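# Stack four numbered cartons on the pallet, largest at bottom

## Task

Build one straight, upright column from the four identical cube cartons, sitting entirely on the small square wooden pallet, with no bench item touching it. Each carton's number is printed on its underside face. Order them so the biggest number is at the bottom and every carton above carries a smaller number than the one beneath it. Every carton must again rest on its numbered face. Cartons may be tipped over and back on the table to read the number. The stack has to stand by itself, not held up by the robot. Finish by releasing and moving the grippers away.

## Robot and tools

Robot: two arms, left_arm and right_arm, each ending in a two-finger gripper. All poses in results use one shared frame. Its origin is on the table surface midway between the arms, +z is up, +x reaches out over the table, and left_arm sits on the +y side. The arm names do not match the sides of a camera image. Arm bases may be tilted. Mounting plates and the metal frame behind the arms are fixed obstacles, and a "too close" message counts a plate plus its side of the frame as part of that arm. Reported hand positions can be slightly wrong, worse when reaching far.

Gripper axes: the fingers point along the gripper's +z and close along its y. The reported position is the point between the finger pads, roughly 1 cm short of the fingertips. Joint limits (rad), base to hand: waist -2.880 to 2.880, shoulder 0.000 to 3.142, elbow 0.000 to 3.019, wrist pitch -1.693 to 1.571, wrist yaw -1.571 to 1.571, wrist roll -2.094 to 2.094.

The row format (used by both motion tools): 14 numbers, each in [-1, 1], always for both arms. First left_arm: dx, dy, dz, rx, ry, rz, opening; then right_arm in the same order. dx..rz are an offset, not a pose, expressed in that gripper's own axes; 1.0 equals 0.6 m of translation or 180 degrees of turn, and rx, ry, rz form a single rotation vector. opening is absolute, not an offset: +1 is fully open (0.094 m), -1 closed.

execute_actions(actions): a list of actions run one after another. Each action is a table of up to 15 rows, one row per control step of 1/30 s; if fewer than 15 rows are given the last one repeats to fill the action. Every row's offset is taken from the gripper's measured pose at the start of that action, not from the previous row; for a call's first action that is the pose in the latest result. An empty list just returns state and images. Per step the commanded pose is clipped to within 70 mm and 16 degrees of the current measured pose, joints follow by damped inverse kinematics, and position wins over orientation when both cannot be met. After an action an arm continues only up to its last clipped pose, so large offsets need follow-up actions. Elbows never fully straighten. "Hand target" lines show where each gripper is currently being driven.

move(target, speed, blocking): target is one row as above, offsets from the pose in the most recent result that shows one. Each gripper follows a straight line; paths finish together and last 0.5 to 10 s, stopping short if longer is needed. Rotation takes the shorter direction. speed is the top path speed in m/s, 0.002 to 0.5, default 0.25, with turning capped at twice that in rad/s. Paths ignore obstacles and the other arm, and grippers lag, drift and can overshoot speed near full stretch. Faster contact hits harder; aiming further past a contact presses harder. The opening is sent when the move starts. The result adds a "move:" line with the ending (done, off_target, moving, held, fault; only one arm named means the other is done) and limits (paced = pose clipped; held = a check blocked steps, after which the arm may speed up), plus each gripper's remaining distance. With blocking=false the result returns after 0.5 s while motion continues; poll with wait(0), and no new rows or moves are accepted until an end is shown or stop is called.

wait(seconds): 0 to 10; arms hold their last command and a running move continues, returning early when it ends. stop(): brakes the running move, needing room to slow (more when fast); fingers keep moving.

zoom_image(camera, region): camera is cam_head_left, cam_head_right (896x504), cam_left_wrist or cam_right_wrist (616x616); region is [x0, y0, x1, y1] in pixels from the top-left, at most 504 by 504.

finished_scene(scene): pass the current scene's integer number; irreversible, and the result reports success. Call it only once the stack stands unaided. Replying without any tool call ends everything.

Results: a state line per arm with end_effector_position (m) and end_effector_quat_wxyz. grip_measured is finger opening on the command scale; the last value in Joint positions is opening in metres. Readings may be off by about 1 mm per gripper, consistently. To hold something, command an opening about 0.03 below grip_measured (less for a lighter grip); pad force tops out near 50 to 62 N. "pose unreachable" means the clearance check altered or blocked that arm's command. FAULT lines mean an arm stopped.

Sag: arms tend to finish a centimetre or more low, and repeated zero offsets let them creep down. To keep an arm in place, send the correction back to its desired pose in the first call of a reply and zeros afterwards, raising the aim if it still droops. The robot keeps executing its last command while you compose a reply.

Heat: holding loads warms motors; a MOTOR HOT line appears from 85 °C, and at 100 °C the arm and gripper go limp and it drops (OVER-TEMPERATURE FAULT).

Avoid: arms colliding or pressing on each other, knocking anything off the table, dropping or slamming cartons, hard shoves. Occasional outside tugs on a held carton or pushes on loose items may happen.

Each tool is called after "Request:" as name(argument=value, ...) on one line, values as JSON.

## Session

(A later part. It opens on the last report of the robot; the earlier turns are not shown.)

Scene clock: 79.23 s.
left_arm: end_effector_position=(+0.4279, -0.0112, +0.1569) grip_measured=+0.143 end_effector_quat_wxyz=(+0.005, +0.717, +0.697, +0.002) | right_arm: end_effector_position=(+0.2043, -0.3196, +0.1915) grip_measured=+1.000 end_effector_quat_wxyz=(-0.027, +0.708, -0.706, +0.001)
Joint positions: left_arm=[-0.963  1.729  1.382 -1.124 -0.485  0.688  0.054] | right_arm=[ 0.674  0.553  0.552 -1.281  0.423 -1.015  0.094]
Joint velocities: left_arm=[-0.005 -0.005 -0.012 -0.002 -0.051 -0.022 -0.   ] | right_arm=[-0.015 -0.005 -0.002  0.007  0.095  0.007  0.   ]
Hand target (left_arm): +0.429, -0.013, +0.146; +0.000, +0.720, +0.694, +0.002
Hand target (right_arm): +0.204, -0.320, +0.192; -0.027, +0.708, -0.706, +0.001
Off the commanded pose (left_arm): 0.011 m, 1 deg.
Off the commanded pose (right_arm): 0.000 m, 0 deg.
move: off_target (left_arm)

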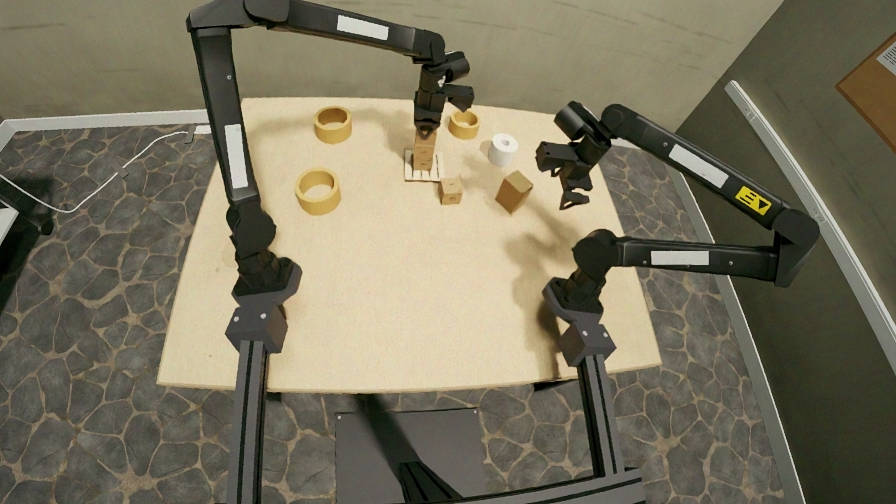

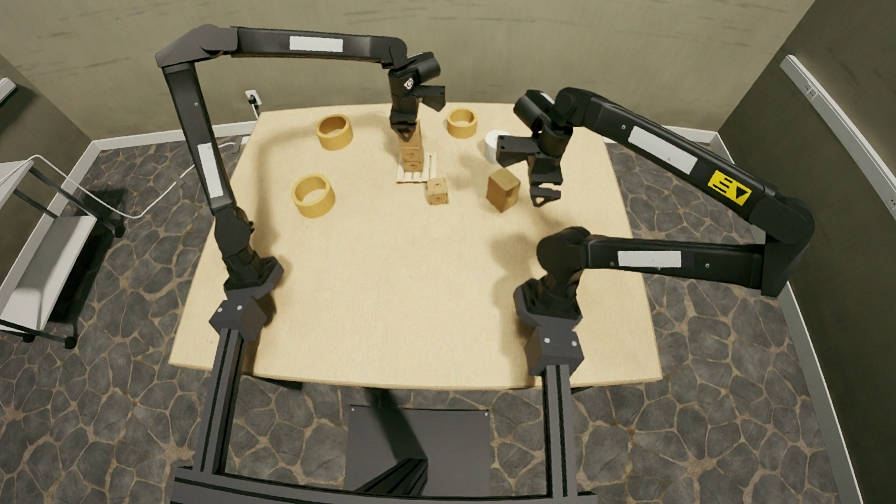

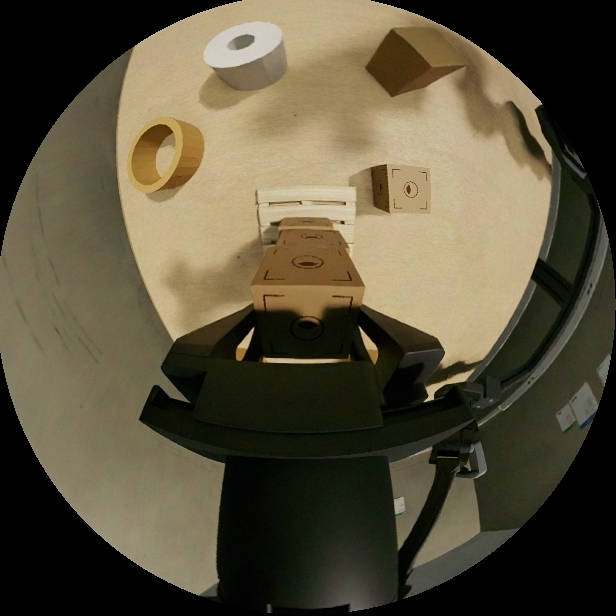

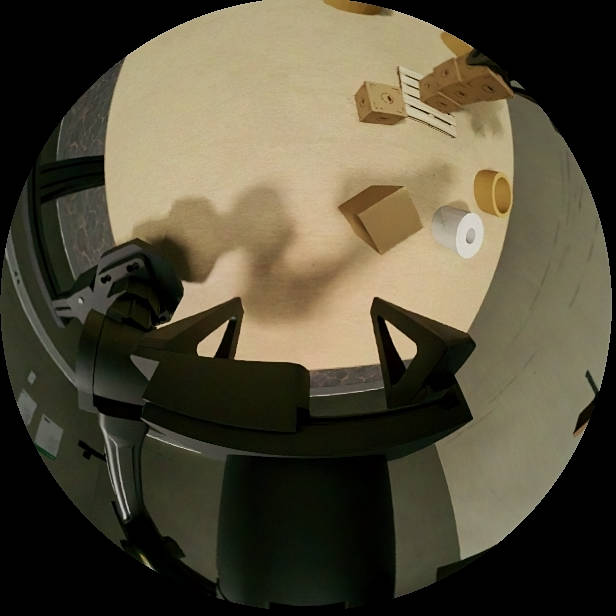

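Request:
execute_actions(actions=[[[-0.003,0.002,0.02,0,0,0,0.08,0,0,0,0,0,0,1],[-0.003,0.002,0.02,0,0,0,0.08,0,0,0,0,0,0,1],[-0.003,0.002,0.02,0,0,0,0.08,0,0,0,0,0,0,1],[-0.003,0.002,0.01,0,0,0,1,0,0,0,0,0,0,1]]])

Request:
move(target=[0,0.01,-0.12,0,0,0,1,0,0,0,0,0,0,1], speed=0.15)

Request:
move(target=[-0.14,-0.17,-0.01,-0.008,-0.008,0,1,0,0,0,0,0,0,1], speed=0.2)

Scene clock: 80.07 s.
left_arm: end_effector_position=(+0.4268, -0.0110, +0.1555) grip_measured=+1.000 end_effector_quat_wxyz=(+0.005, +0.718, +0.696, +0.002) | right_arm: end_effector_position=(+0.2043, -0.3196, +0.1915) grip_measured=+1.000 end_effector_quat_wxyz=(-0.027, +0.708, -0.706, +0.001)
Joint positions: left_arm=[-0.963  1.729  1.378 -1.12  -0.485  0.688  0.094] | right_arm=[ 0.674  0.553  0.552 -1.281  0.423 -1.015  0.094]
Joint velocities: left_arm=[-0.005 -0.005 -0.012 -0.012 -0.051  0.051  0.   ] | right_arm=[-0.015 -0.005 -0.002  0.012 -0.022  0.022  0.   ]
Hand target (left_arm): +0.429, -0.013, +0.151; +0.005, +0.717, +0.697, +0.002
Hand target (right_arm): +0.204, -0.320, +0.192; -0.027, +0.708, -0.706, +0.001
Off the commanded pose (left_arm): 0.005 m, 0 deg.
Off the commanded pose (right_arm): 0.000 m, 0 deg.

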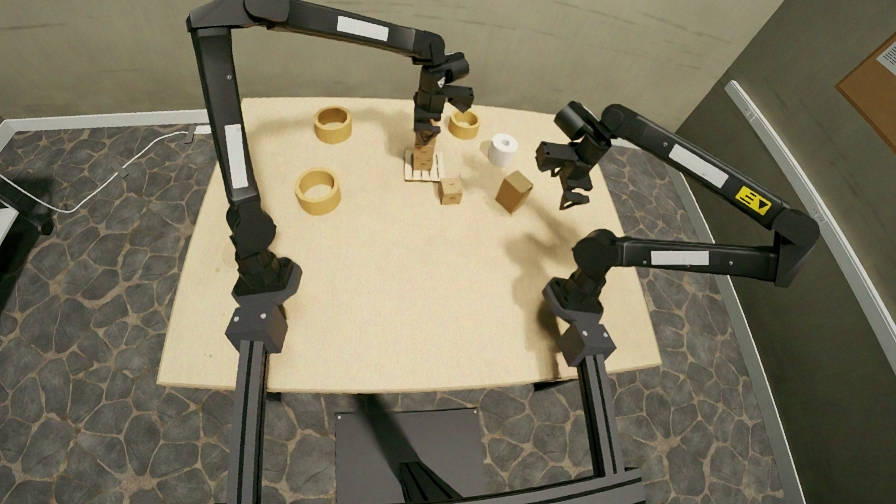

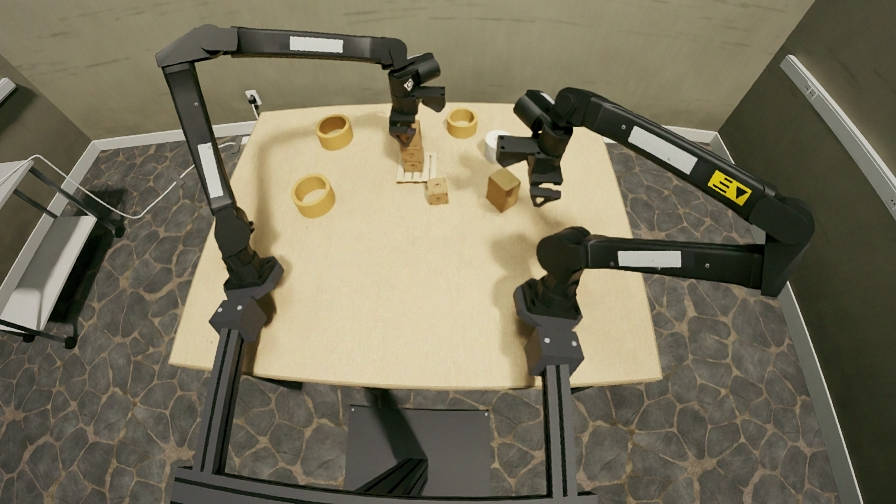

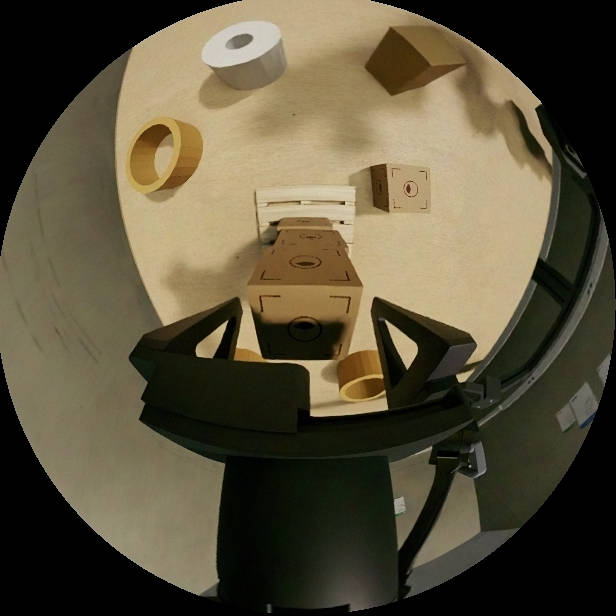

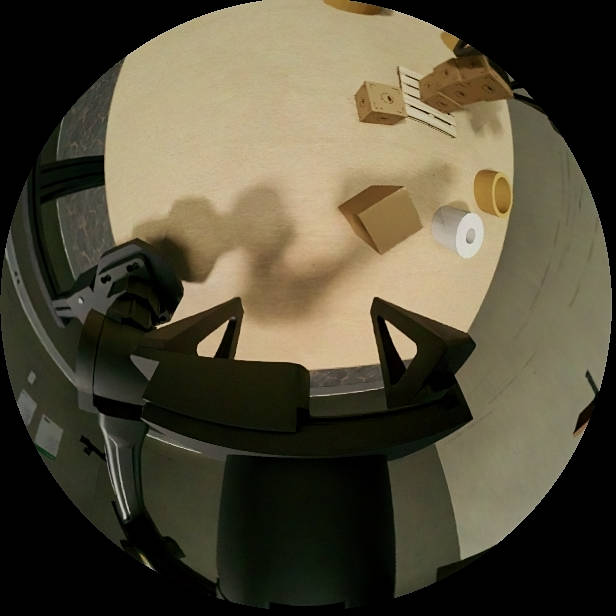

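Scene clock: 81.03 s.
left_arm: end_effector_position=(+0.4222, -0.0059, +0.2101) grip_measured=+1.000 end_effector_quat_wxyz=(-0.013, +0.726, +0.688, +0.003) | right_arm: end_effector_position=(+0.2043, -0.3196, +0.1915) grip_measured=+1.000 end_effector_quat_wxyz=(-0.027, +0.708, -0.706, +0.001)
Joint positions: left_arm=[-1.014  1.694  1.462 -1.306 -0.486  0.637  0.094] | right_arm=[ 0.674  0.553  0.552 -1.281  0.423 -1.015  0.094]
Joint velocities: left_arm=[-0.015 -0.005  0.002  0.007  0.007 -0.022  0.   ] | right_arm=[ 0.005  0.005  0.002  0.007 -0.037 -0.037  0.   ]
Hand target (left_arm): +0.432, -0.010, +0.228; +0.005, +0.718, +0.696, +0.002
Hand target (right_arm): +0.204, -0.320, +0.192; -0.027, +0.708, -0.706, +0.001
Off the commanded pose (left_arm): 0.021 m, 2 deg.
Off the commanded pose (right_arm): 0.000 m, 0 deg.
move: off_target (left_arm)

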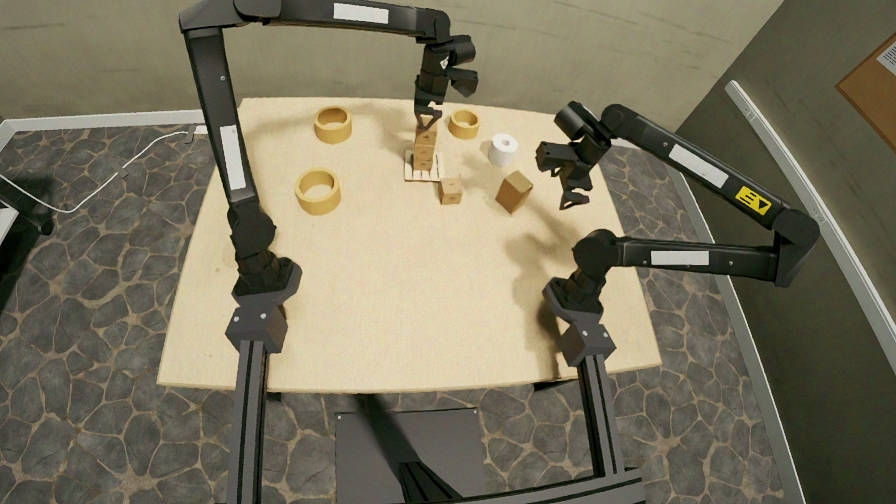

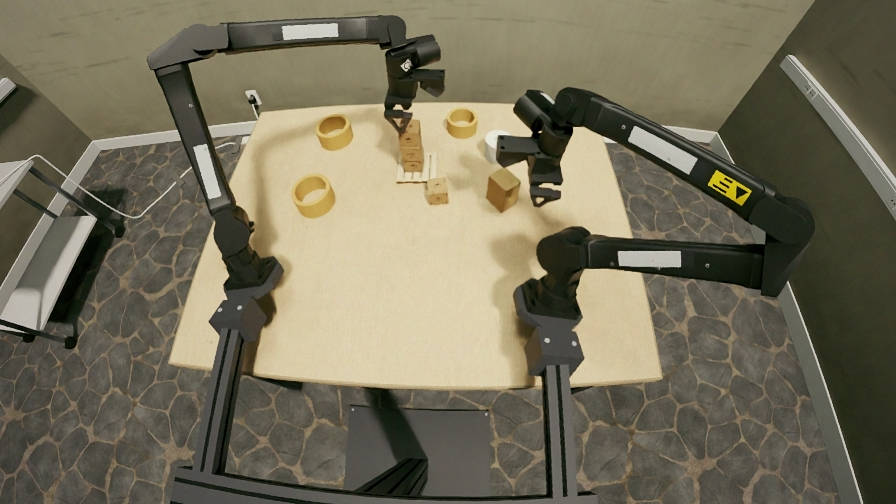

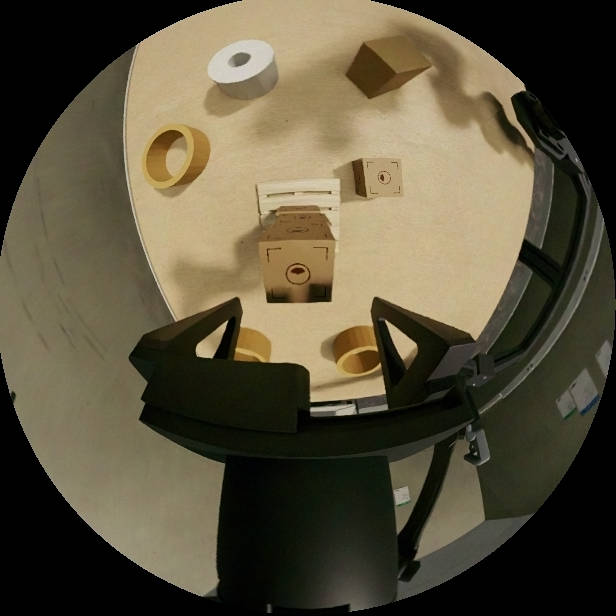

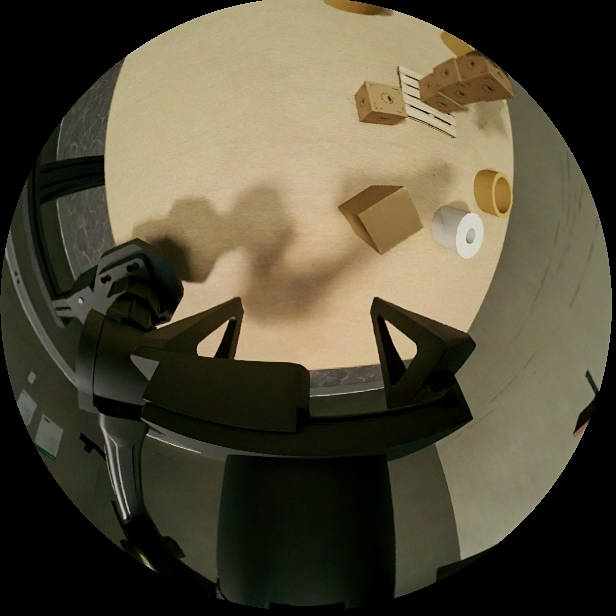

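Scene clock: 82.20 s.
left_arm: end_effector_position=(+0.3134, -0.0790, +0.2162) grip_measured=+1.000 end_effector_quat_wxyz=(+0.001, +0.733, +0.680, +0.004) | right_arm: end_effector_position=(+0.2043, -0.3196, +0.1915) grip_measured=+1.000 end_effector_quat_wxyz=(-0.027, +0.708, -0.706, +0.001)
Joint positions: left_arm=[-1.245  1.785  1.432 -1.28  -0.493  0.409  0.094] | right_arm=[ 0.674  0.553  0.552 -1.281  0.423 -1.015  0.094]
Joint velocities: left_arm=[-0.015 -0.015  0.002  0.007 -0.066 -0.066  0.   ] | right_arm=[ 0.005  0.005  0.007 -0.022  0.066 -0.022  0.   ]
Hand target (left_arm): +0.316, -0.084, +0.216; +0.006, +0.726, +0.688, +0.004
Hand target (right_arm): +0.204, -0.320, +0.192; -0.027, +0.708, -0.706, +0.001
Off the commanded pose (left_arm): 0.006 m, 1 deg.
Off the commanded pose (right_arm): 0.000 m, 0 deg.
move: done

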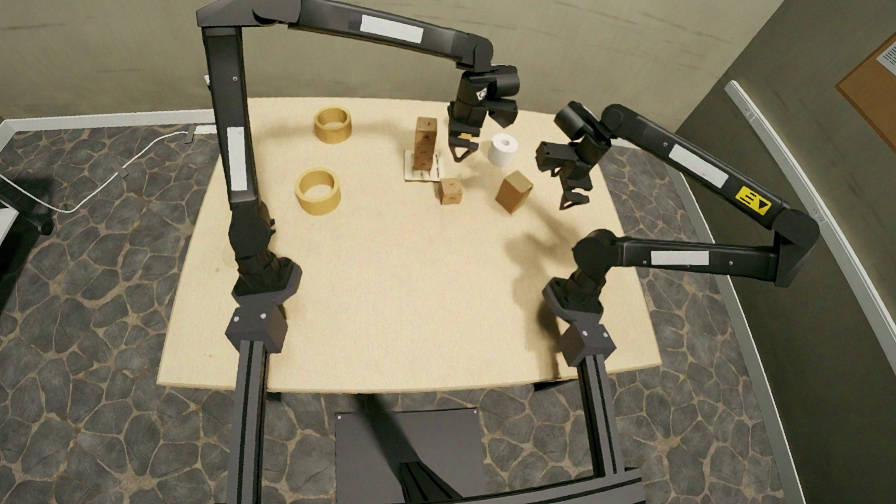

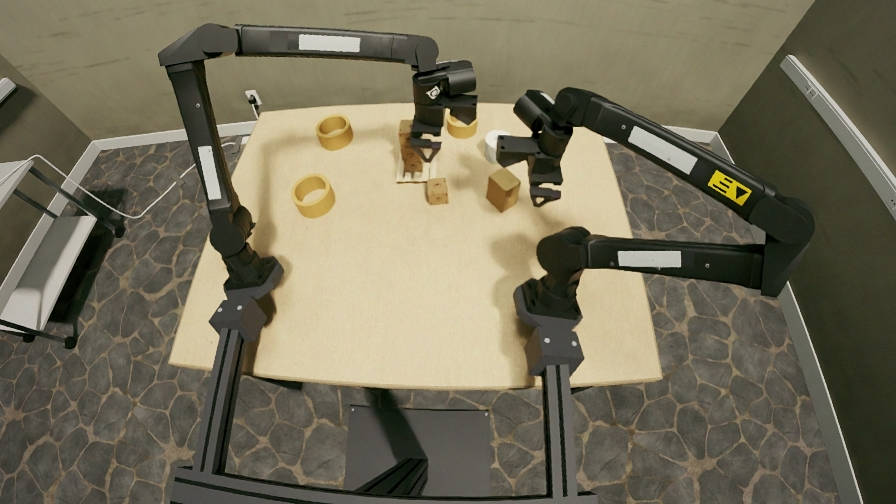

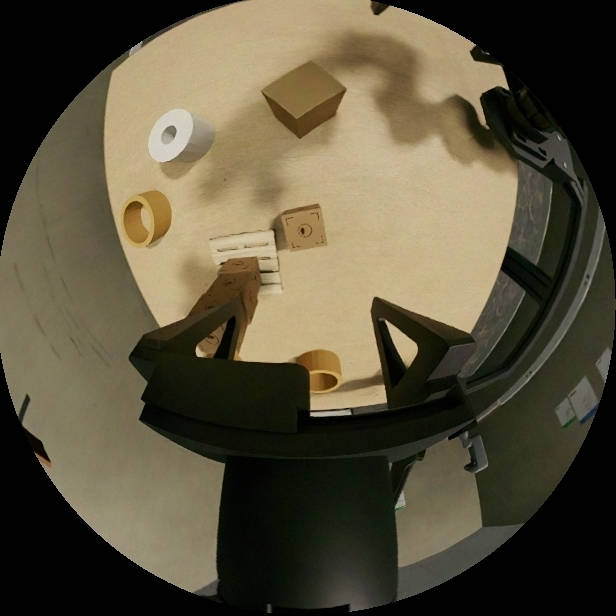

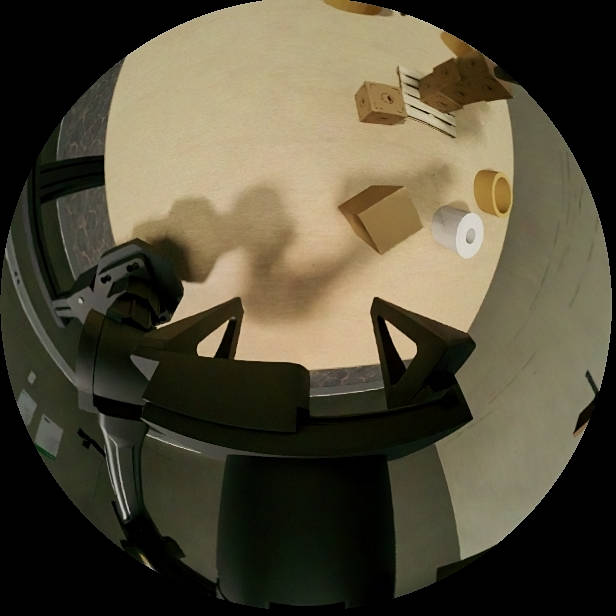

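Request:
move(target=[-0.015,0.005,0.2,0,0,-0.04,0.7,0,0,0,0,0,0,1], speed=0.12)

Scene clock: 83.80 s.
left_arm: end_effector_position=(+0.3147, -0.0860, +0.1016) grip_measured=+0.702 end_effector_quat_wxyz=(+0.000, +0.692, +0.722, +0.003) | right_arm: end_effector_position=(+0.2043, -0.3196, +0.1915) grip_measured=+1.000 end_effector_quat_wxyz=(-0.027, +0.708, -0.706, +0.001)
Joint positions: left_arm=[-1.144  1.904  1.311 -0.985 -0.493  0.407  0.08 ] | right_arm=[ 0.674  0.553  0.552 -1.281  0.423 -1.015  0.094]
Joint velocities: left_arm=[-0.015 -0.005 -0.007  0.007 -0.037  0.022 -0.   ] | right_arm=[-0.024  0.005  0.007 -0.022  0.037  0.007  0.   ]
Hand target (left_arm): +0.316, -0.088, +0.096; +0.001, +0.689, +0.725, +0.004
Hand target (right_arm): +0.204, -0.320, +0.192; -0.027, +0.708, -0.706, +0.001
Off the commanded pose (left_arm): 0.006 m, 1 deg.
Off the commanded pose (right_arm): 0.000 m, 0 deg.
move: done

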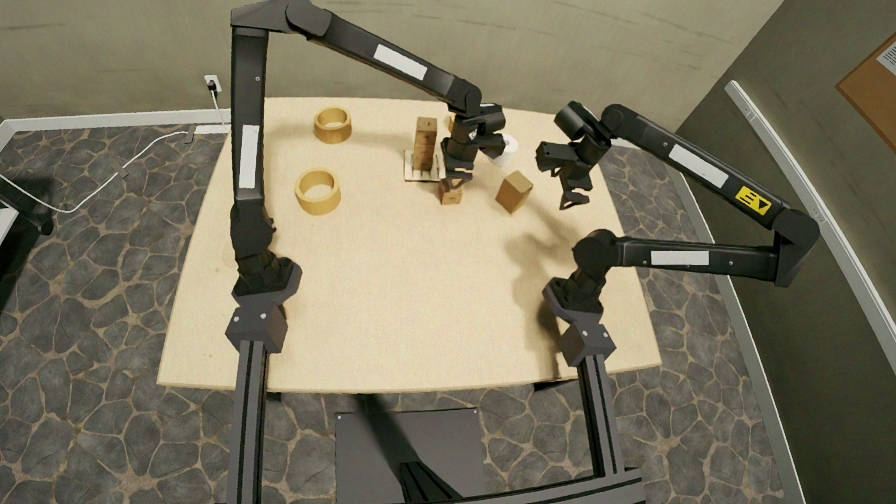

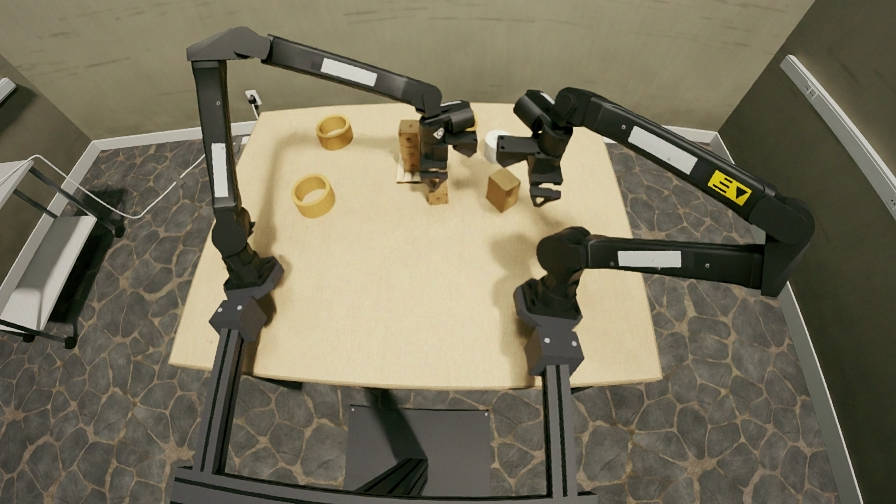

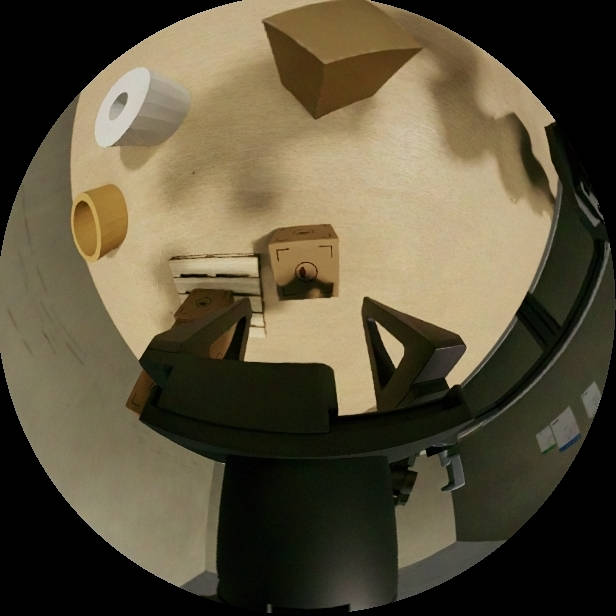

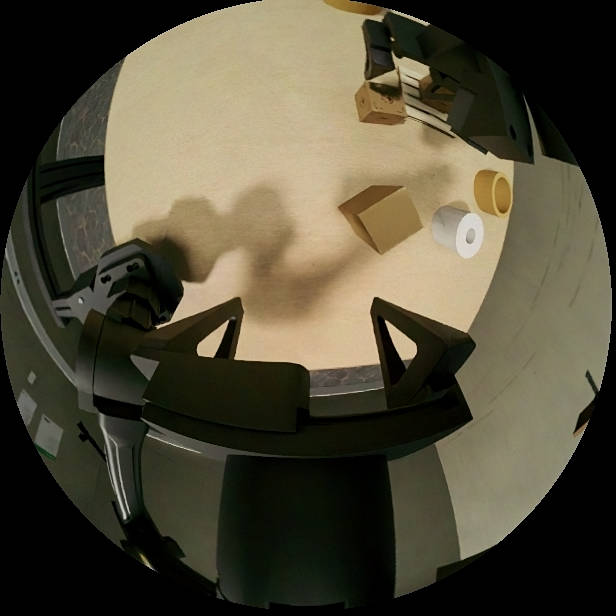

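Request:
move(target=[0,0,0.113,0,0,-0.008,0.7,0,0,0,0,0,0,1], speed=0.08)

Request:
execute_actions(actions=[[[0,0,0,0,0,0,0.08,0,0,0,0,0,0,1]]])

Request:
move(target=[-0.02,-0.01,-0.39,0,0,0.03,0.08,0,0,0,0,0,0,1], speed=0.2)

Scene clock: 85.30 s.
left_arm: end_effector_position=(+0.3145, -0.0854, +0.0418) grip_measured=+0.702 end_effector_quat_wxyz=(+0.002, +0.680, +0.733, +0.002) | right_arm: end_effector_position=(+0.2043, -0.3196, +0.1915) grip_measured=+1.000 end_effector_quat_wxyz=(-0.027, +0.708, -0.706, +0.001)
Joint positions: left_arm=[-1.091  1.981  1.264 -0.828 -0.493  0.437  0.08 ] | right_arm=[ 0.674  0.553  0.552 -1.281  0.423 -1.015  0.094]
Joint velocities: left_arm=[-0.005 -0.024 -0.002 -0.017  0.051  0.022  0.   ] | right_arm=[-0.015 -0.005 -0.007 -0.022 -0.051  0.007  0.   ]
Hand target (left_arm): +0.315, -0.086, +0.034; -0.000, +0.683, +0.730, +0.003
Hand target (right_arm): +0.204, -0.320, +0.192; -0.027, +0.708, -0.706, +0.001
Off the commanded pose (left_arm): 0.008 m, 1 deg.
Off the commanded pose (right_arm): 0.000 m, 0 deg.
move: done

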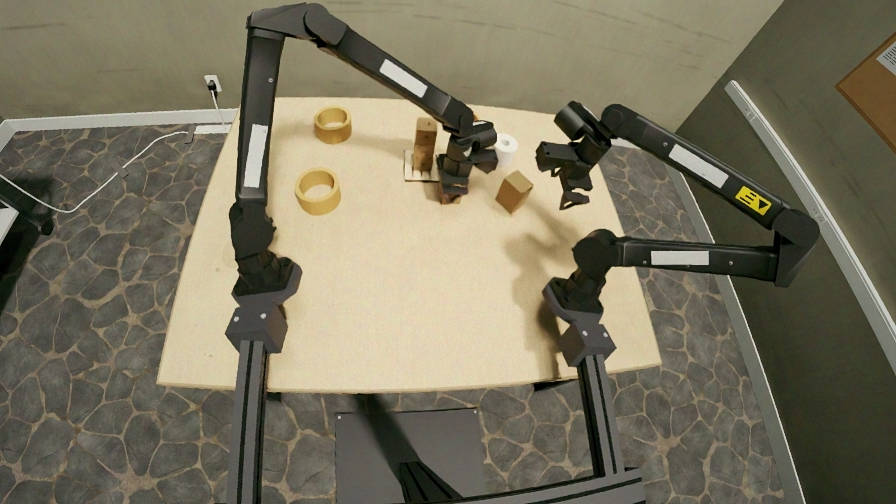

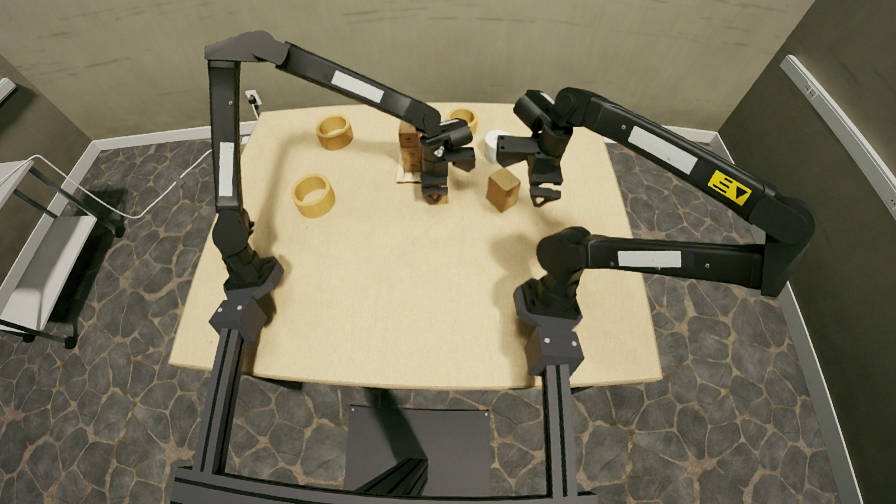

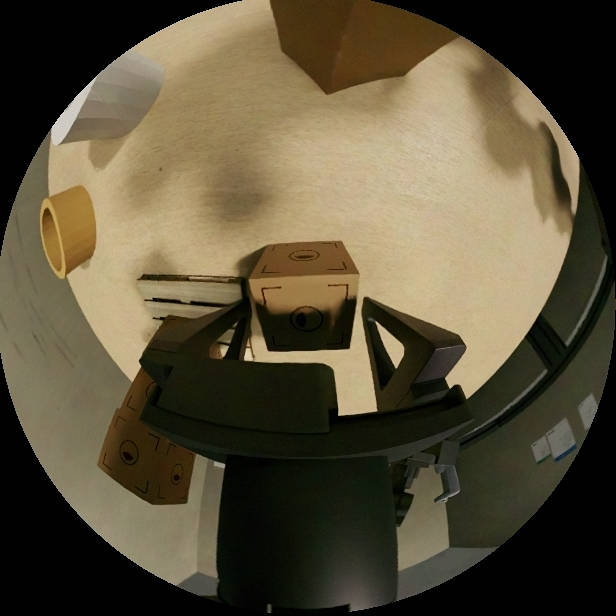

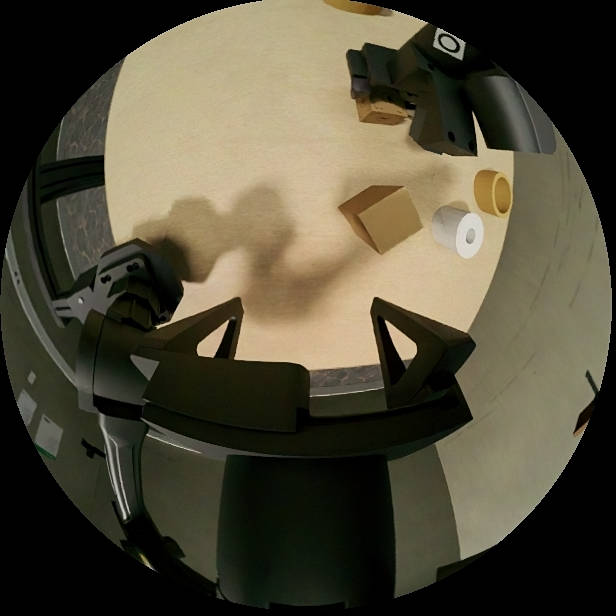

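Scene clock: 85.80 s.
left_arm: end_effector_position=(+0.3145, -0.0854, +0.0418) grip_measured=+0.147 end_effector_quat_wxyz=(+0.002, +0.680, +0.733, +0.002) | right_arm: end_effector_position=(+0.2043, -0.3196, +0.1915) grip_measured=+1.000 end_effector_quat_wxyz=(-0.027, +0.708, -0.706, +0.001)
Joint positions: left_arm=[-1.091  1.981  1.264 -0.828 -0.493  0.437  0.054] | right_arm=[ 0.674  0.553  0.552 -1.281  0.423 -1.015  0.094]
Joint velocities: left_arm=[-0.015  0.005  0.002  0.002 -0.037 -0.066  0.   ] | right_arm=[ 0.005  0.005 -0.002  0.012 -0.037 -0.007  0.   ]
Hand target (left_arm): +0.315, -0.085, +0.042; +0.002, +0.680, +0.733, +0.002
Hand target (right_arm): +0.204, -0.320, +0.192; -0.027, +0.708, -0.706, +0.001
Off the commanded pose (left_arm): 0.000 m, 0 deg.
Off the commanded pose (right_arm): 0.000 m, 0 deg.

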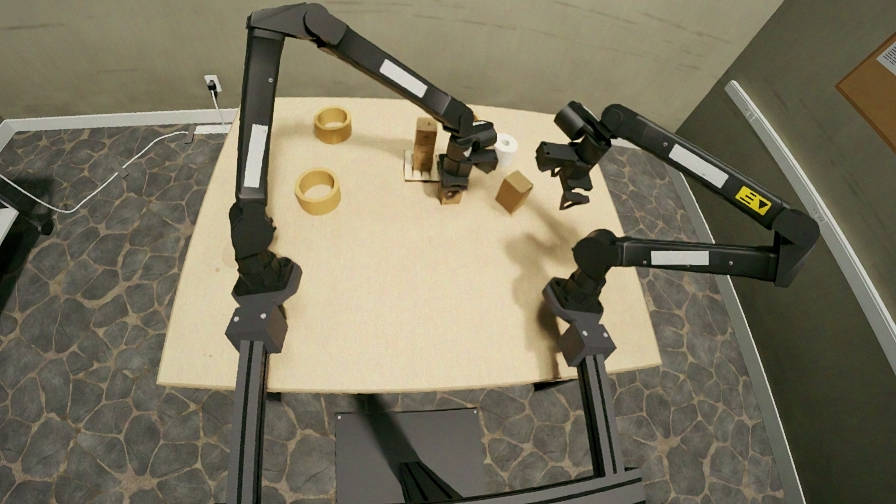

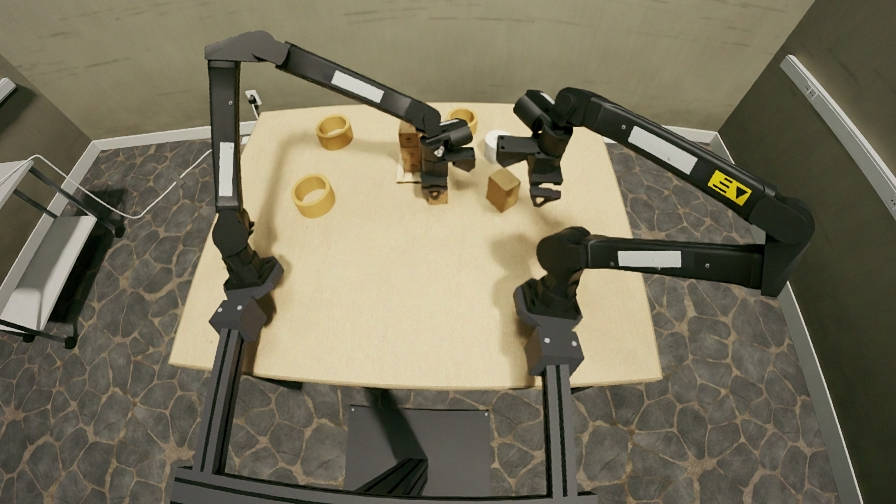

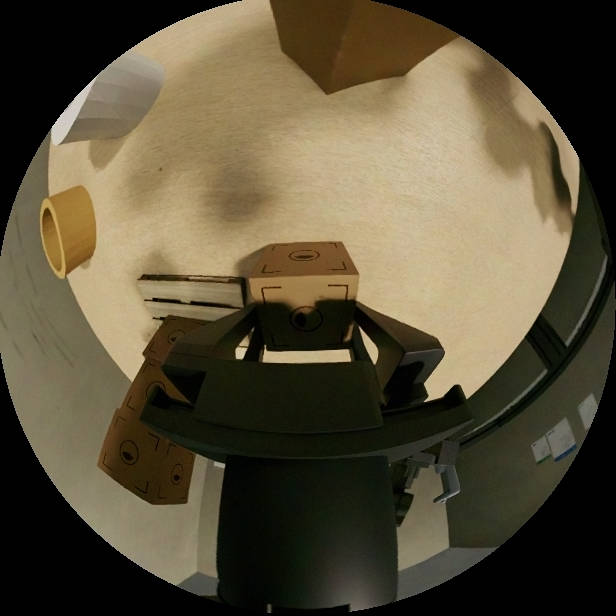

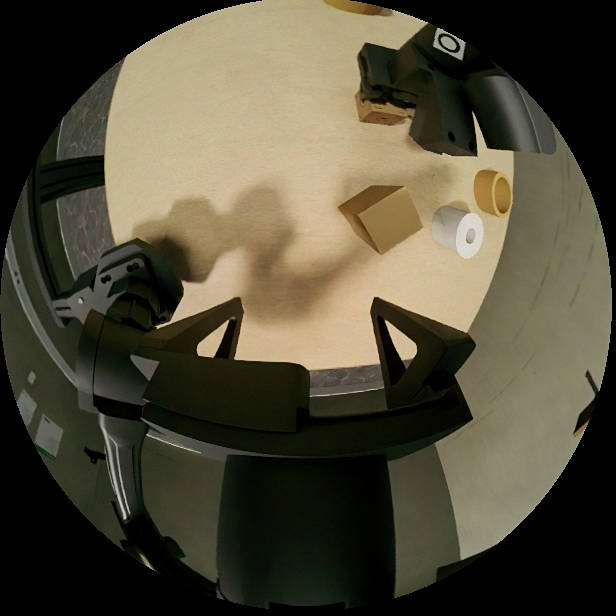

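Scene clock: 87.43 s.
left_arm: end_effector_position=(+0.2992, -0.0905, +0.2549) grip_measured=+0.147 end_effector_quat_wxyz=(-0.015, +0.724, +0.689, +0.015) | right_arm: end_effector_position=(+0.2043, -0.3196, +0.1915) grip_measured=+1.000 end_effector_quat_wxyz=(-0.027, +0.708, -0.706, +0.001)
Joint positions: left_arm=[-1.308  1.816  1.543 -1.435 -0.491  0.293  0.054] | right_arm=[ 0.674  0.553  0.552 -1.281  0.423 -1.015  0.094]
Joint velocities: left_arm=[-0.015 -0.005  0.002 -0.002 -0.081 -0.081  0.001] | right_arm=[-0.005 -0.005  0.002 -0.017 -0.051  0.007  0.   ]
Hand target (left_arm): +0.308, -0.096, +0.276; +0.003, +0.714, +0.700, +0.003
Hand target (right_arm): +0.204, -0.320, +0.192; -0.027, +0.708, -0.706, +0.001
Off the commanded pose (left_arm): 0.024 m, 3 deg.
Off the commanded pose (right_arm): 0.000 m, 0 deg.
move: off_target (left_arm)

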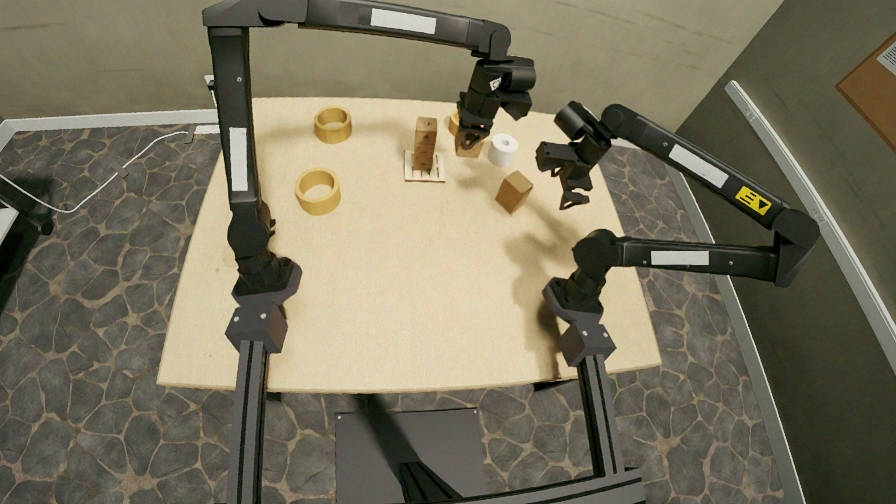

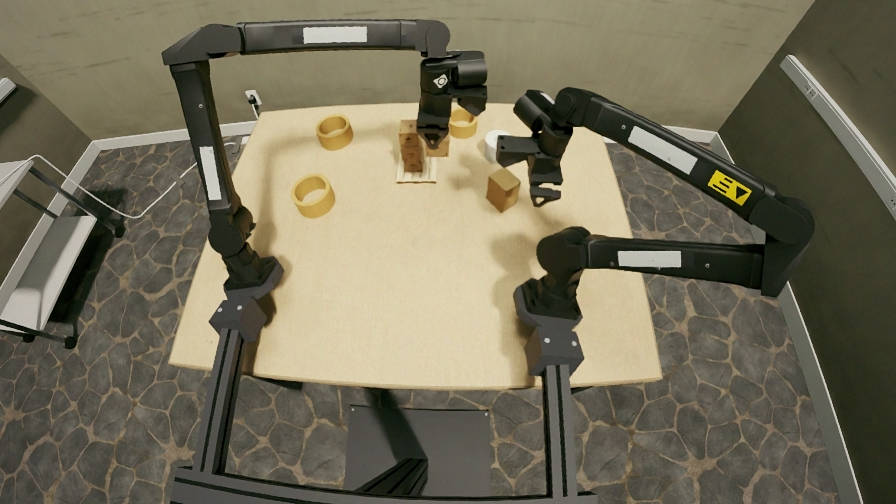

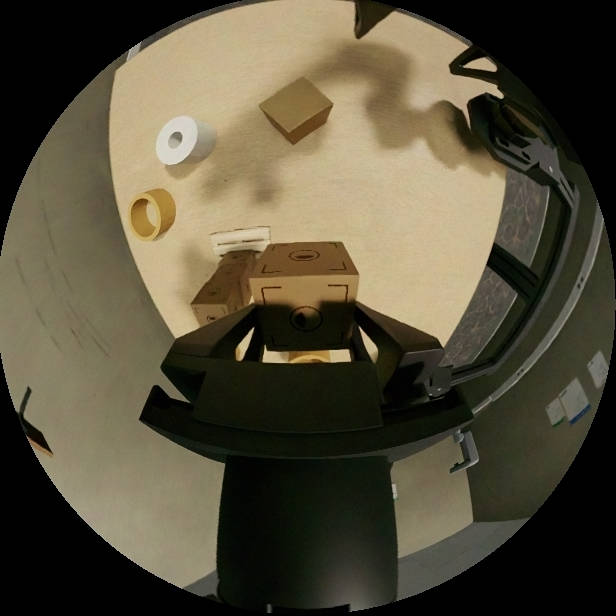

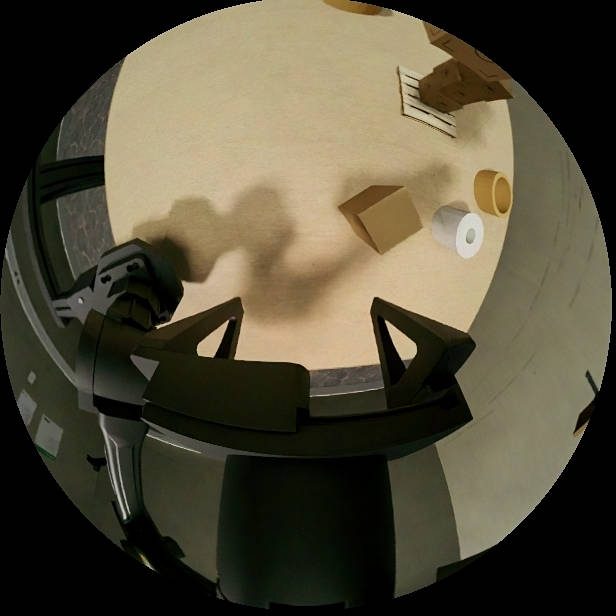

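Request:
move(target=[0.146,0.212,-0.025,0,-0.014,0.005,0.08,0,0,0,0,0,0,1], speed=0.2)

Scene clock: 89.00 s.
left_arm: end_effector_position=(+0.4176, -0.0070, +0.2480) grip_measured=+0.147 end_effector_quat_wxyz=(-0.024, +0.731, +0.681, +0.004) | right_arm: end_effector_position=(+0.2043, -0.3196, +0.1915) grip_measured=+1.000 end_effector_quat_wxyz=(-0.027, +0.708, -0.706, +0.001)
Joint positions: left_arm=[-1.055  1.689  1.541 -1.437 -0.485  0.595  0.054] | right_arm=[ 0.674  0.553  0.552 -1.281  0.423 -1.015  0.094]
Joint velocities: left_arm=[-0.005 -0.015 -0.007  0.012  0.037 -0.007 -0.   ] | right_arm=[-0.005 -0.015  0.012 -0.002  0.037  0.066  0.   ]
Hand target (left_arm): +0.430, -0.009, +0.272; -0.000, +0.730, +0.684, -0.003
Hand target (right_arm): +0.204, -0.320, +0.192; -0.027, +0.708, -0.706, +0.001
Off the commanded pose (left_arm): 0.029 m, 3 deg.
Off the commanded pose (right_arm): 0.000 m, 0 deg.
move: off_target (left_arm)

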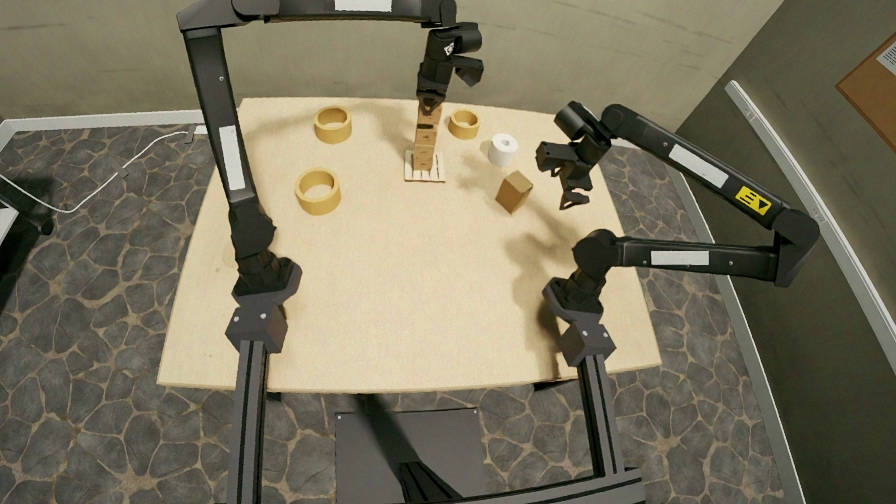

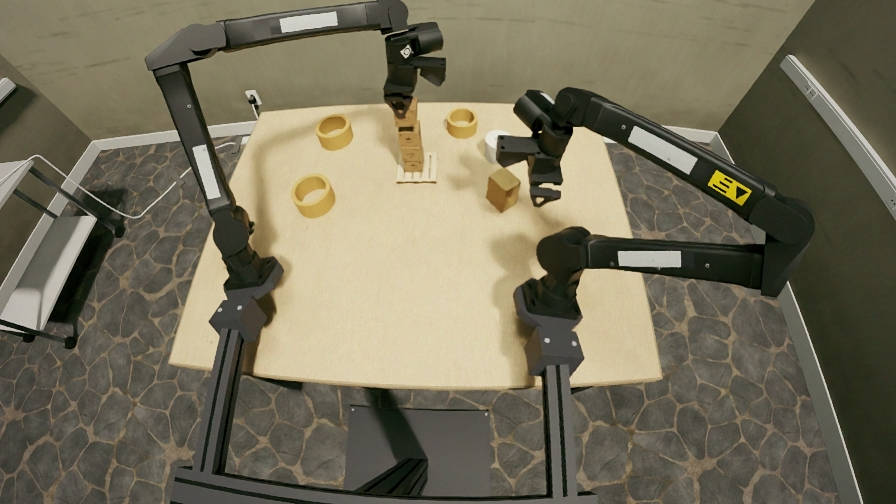

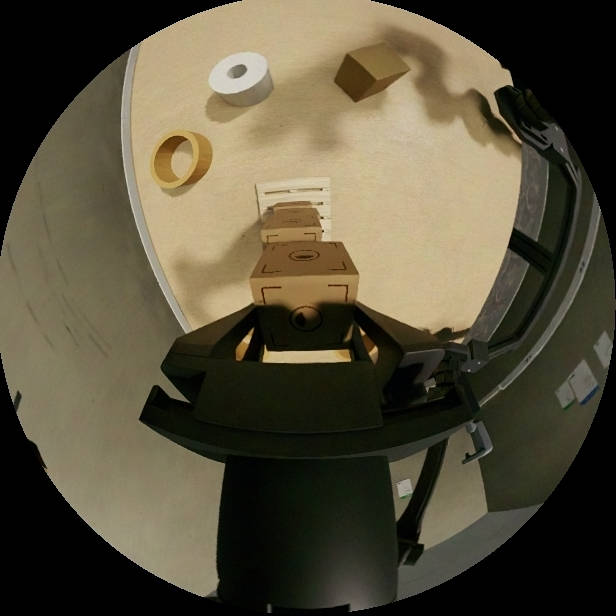

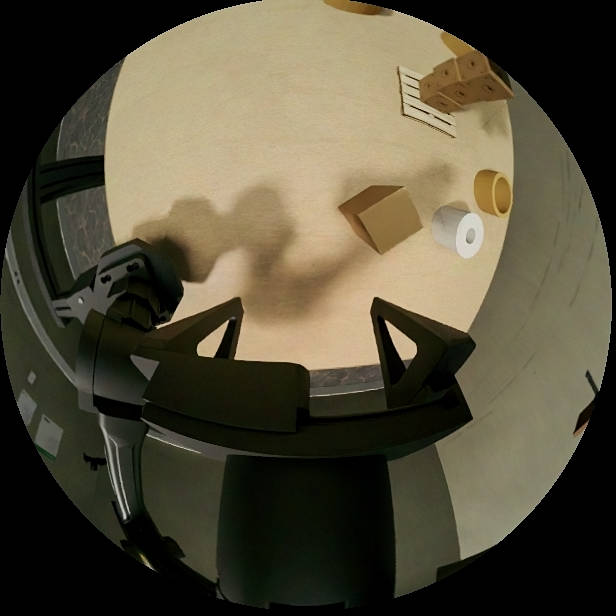

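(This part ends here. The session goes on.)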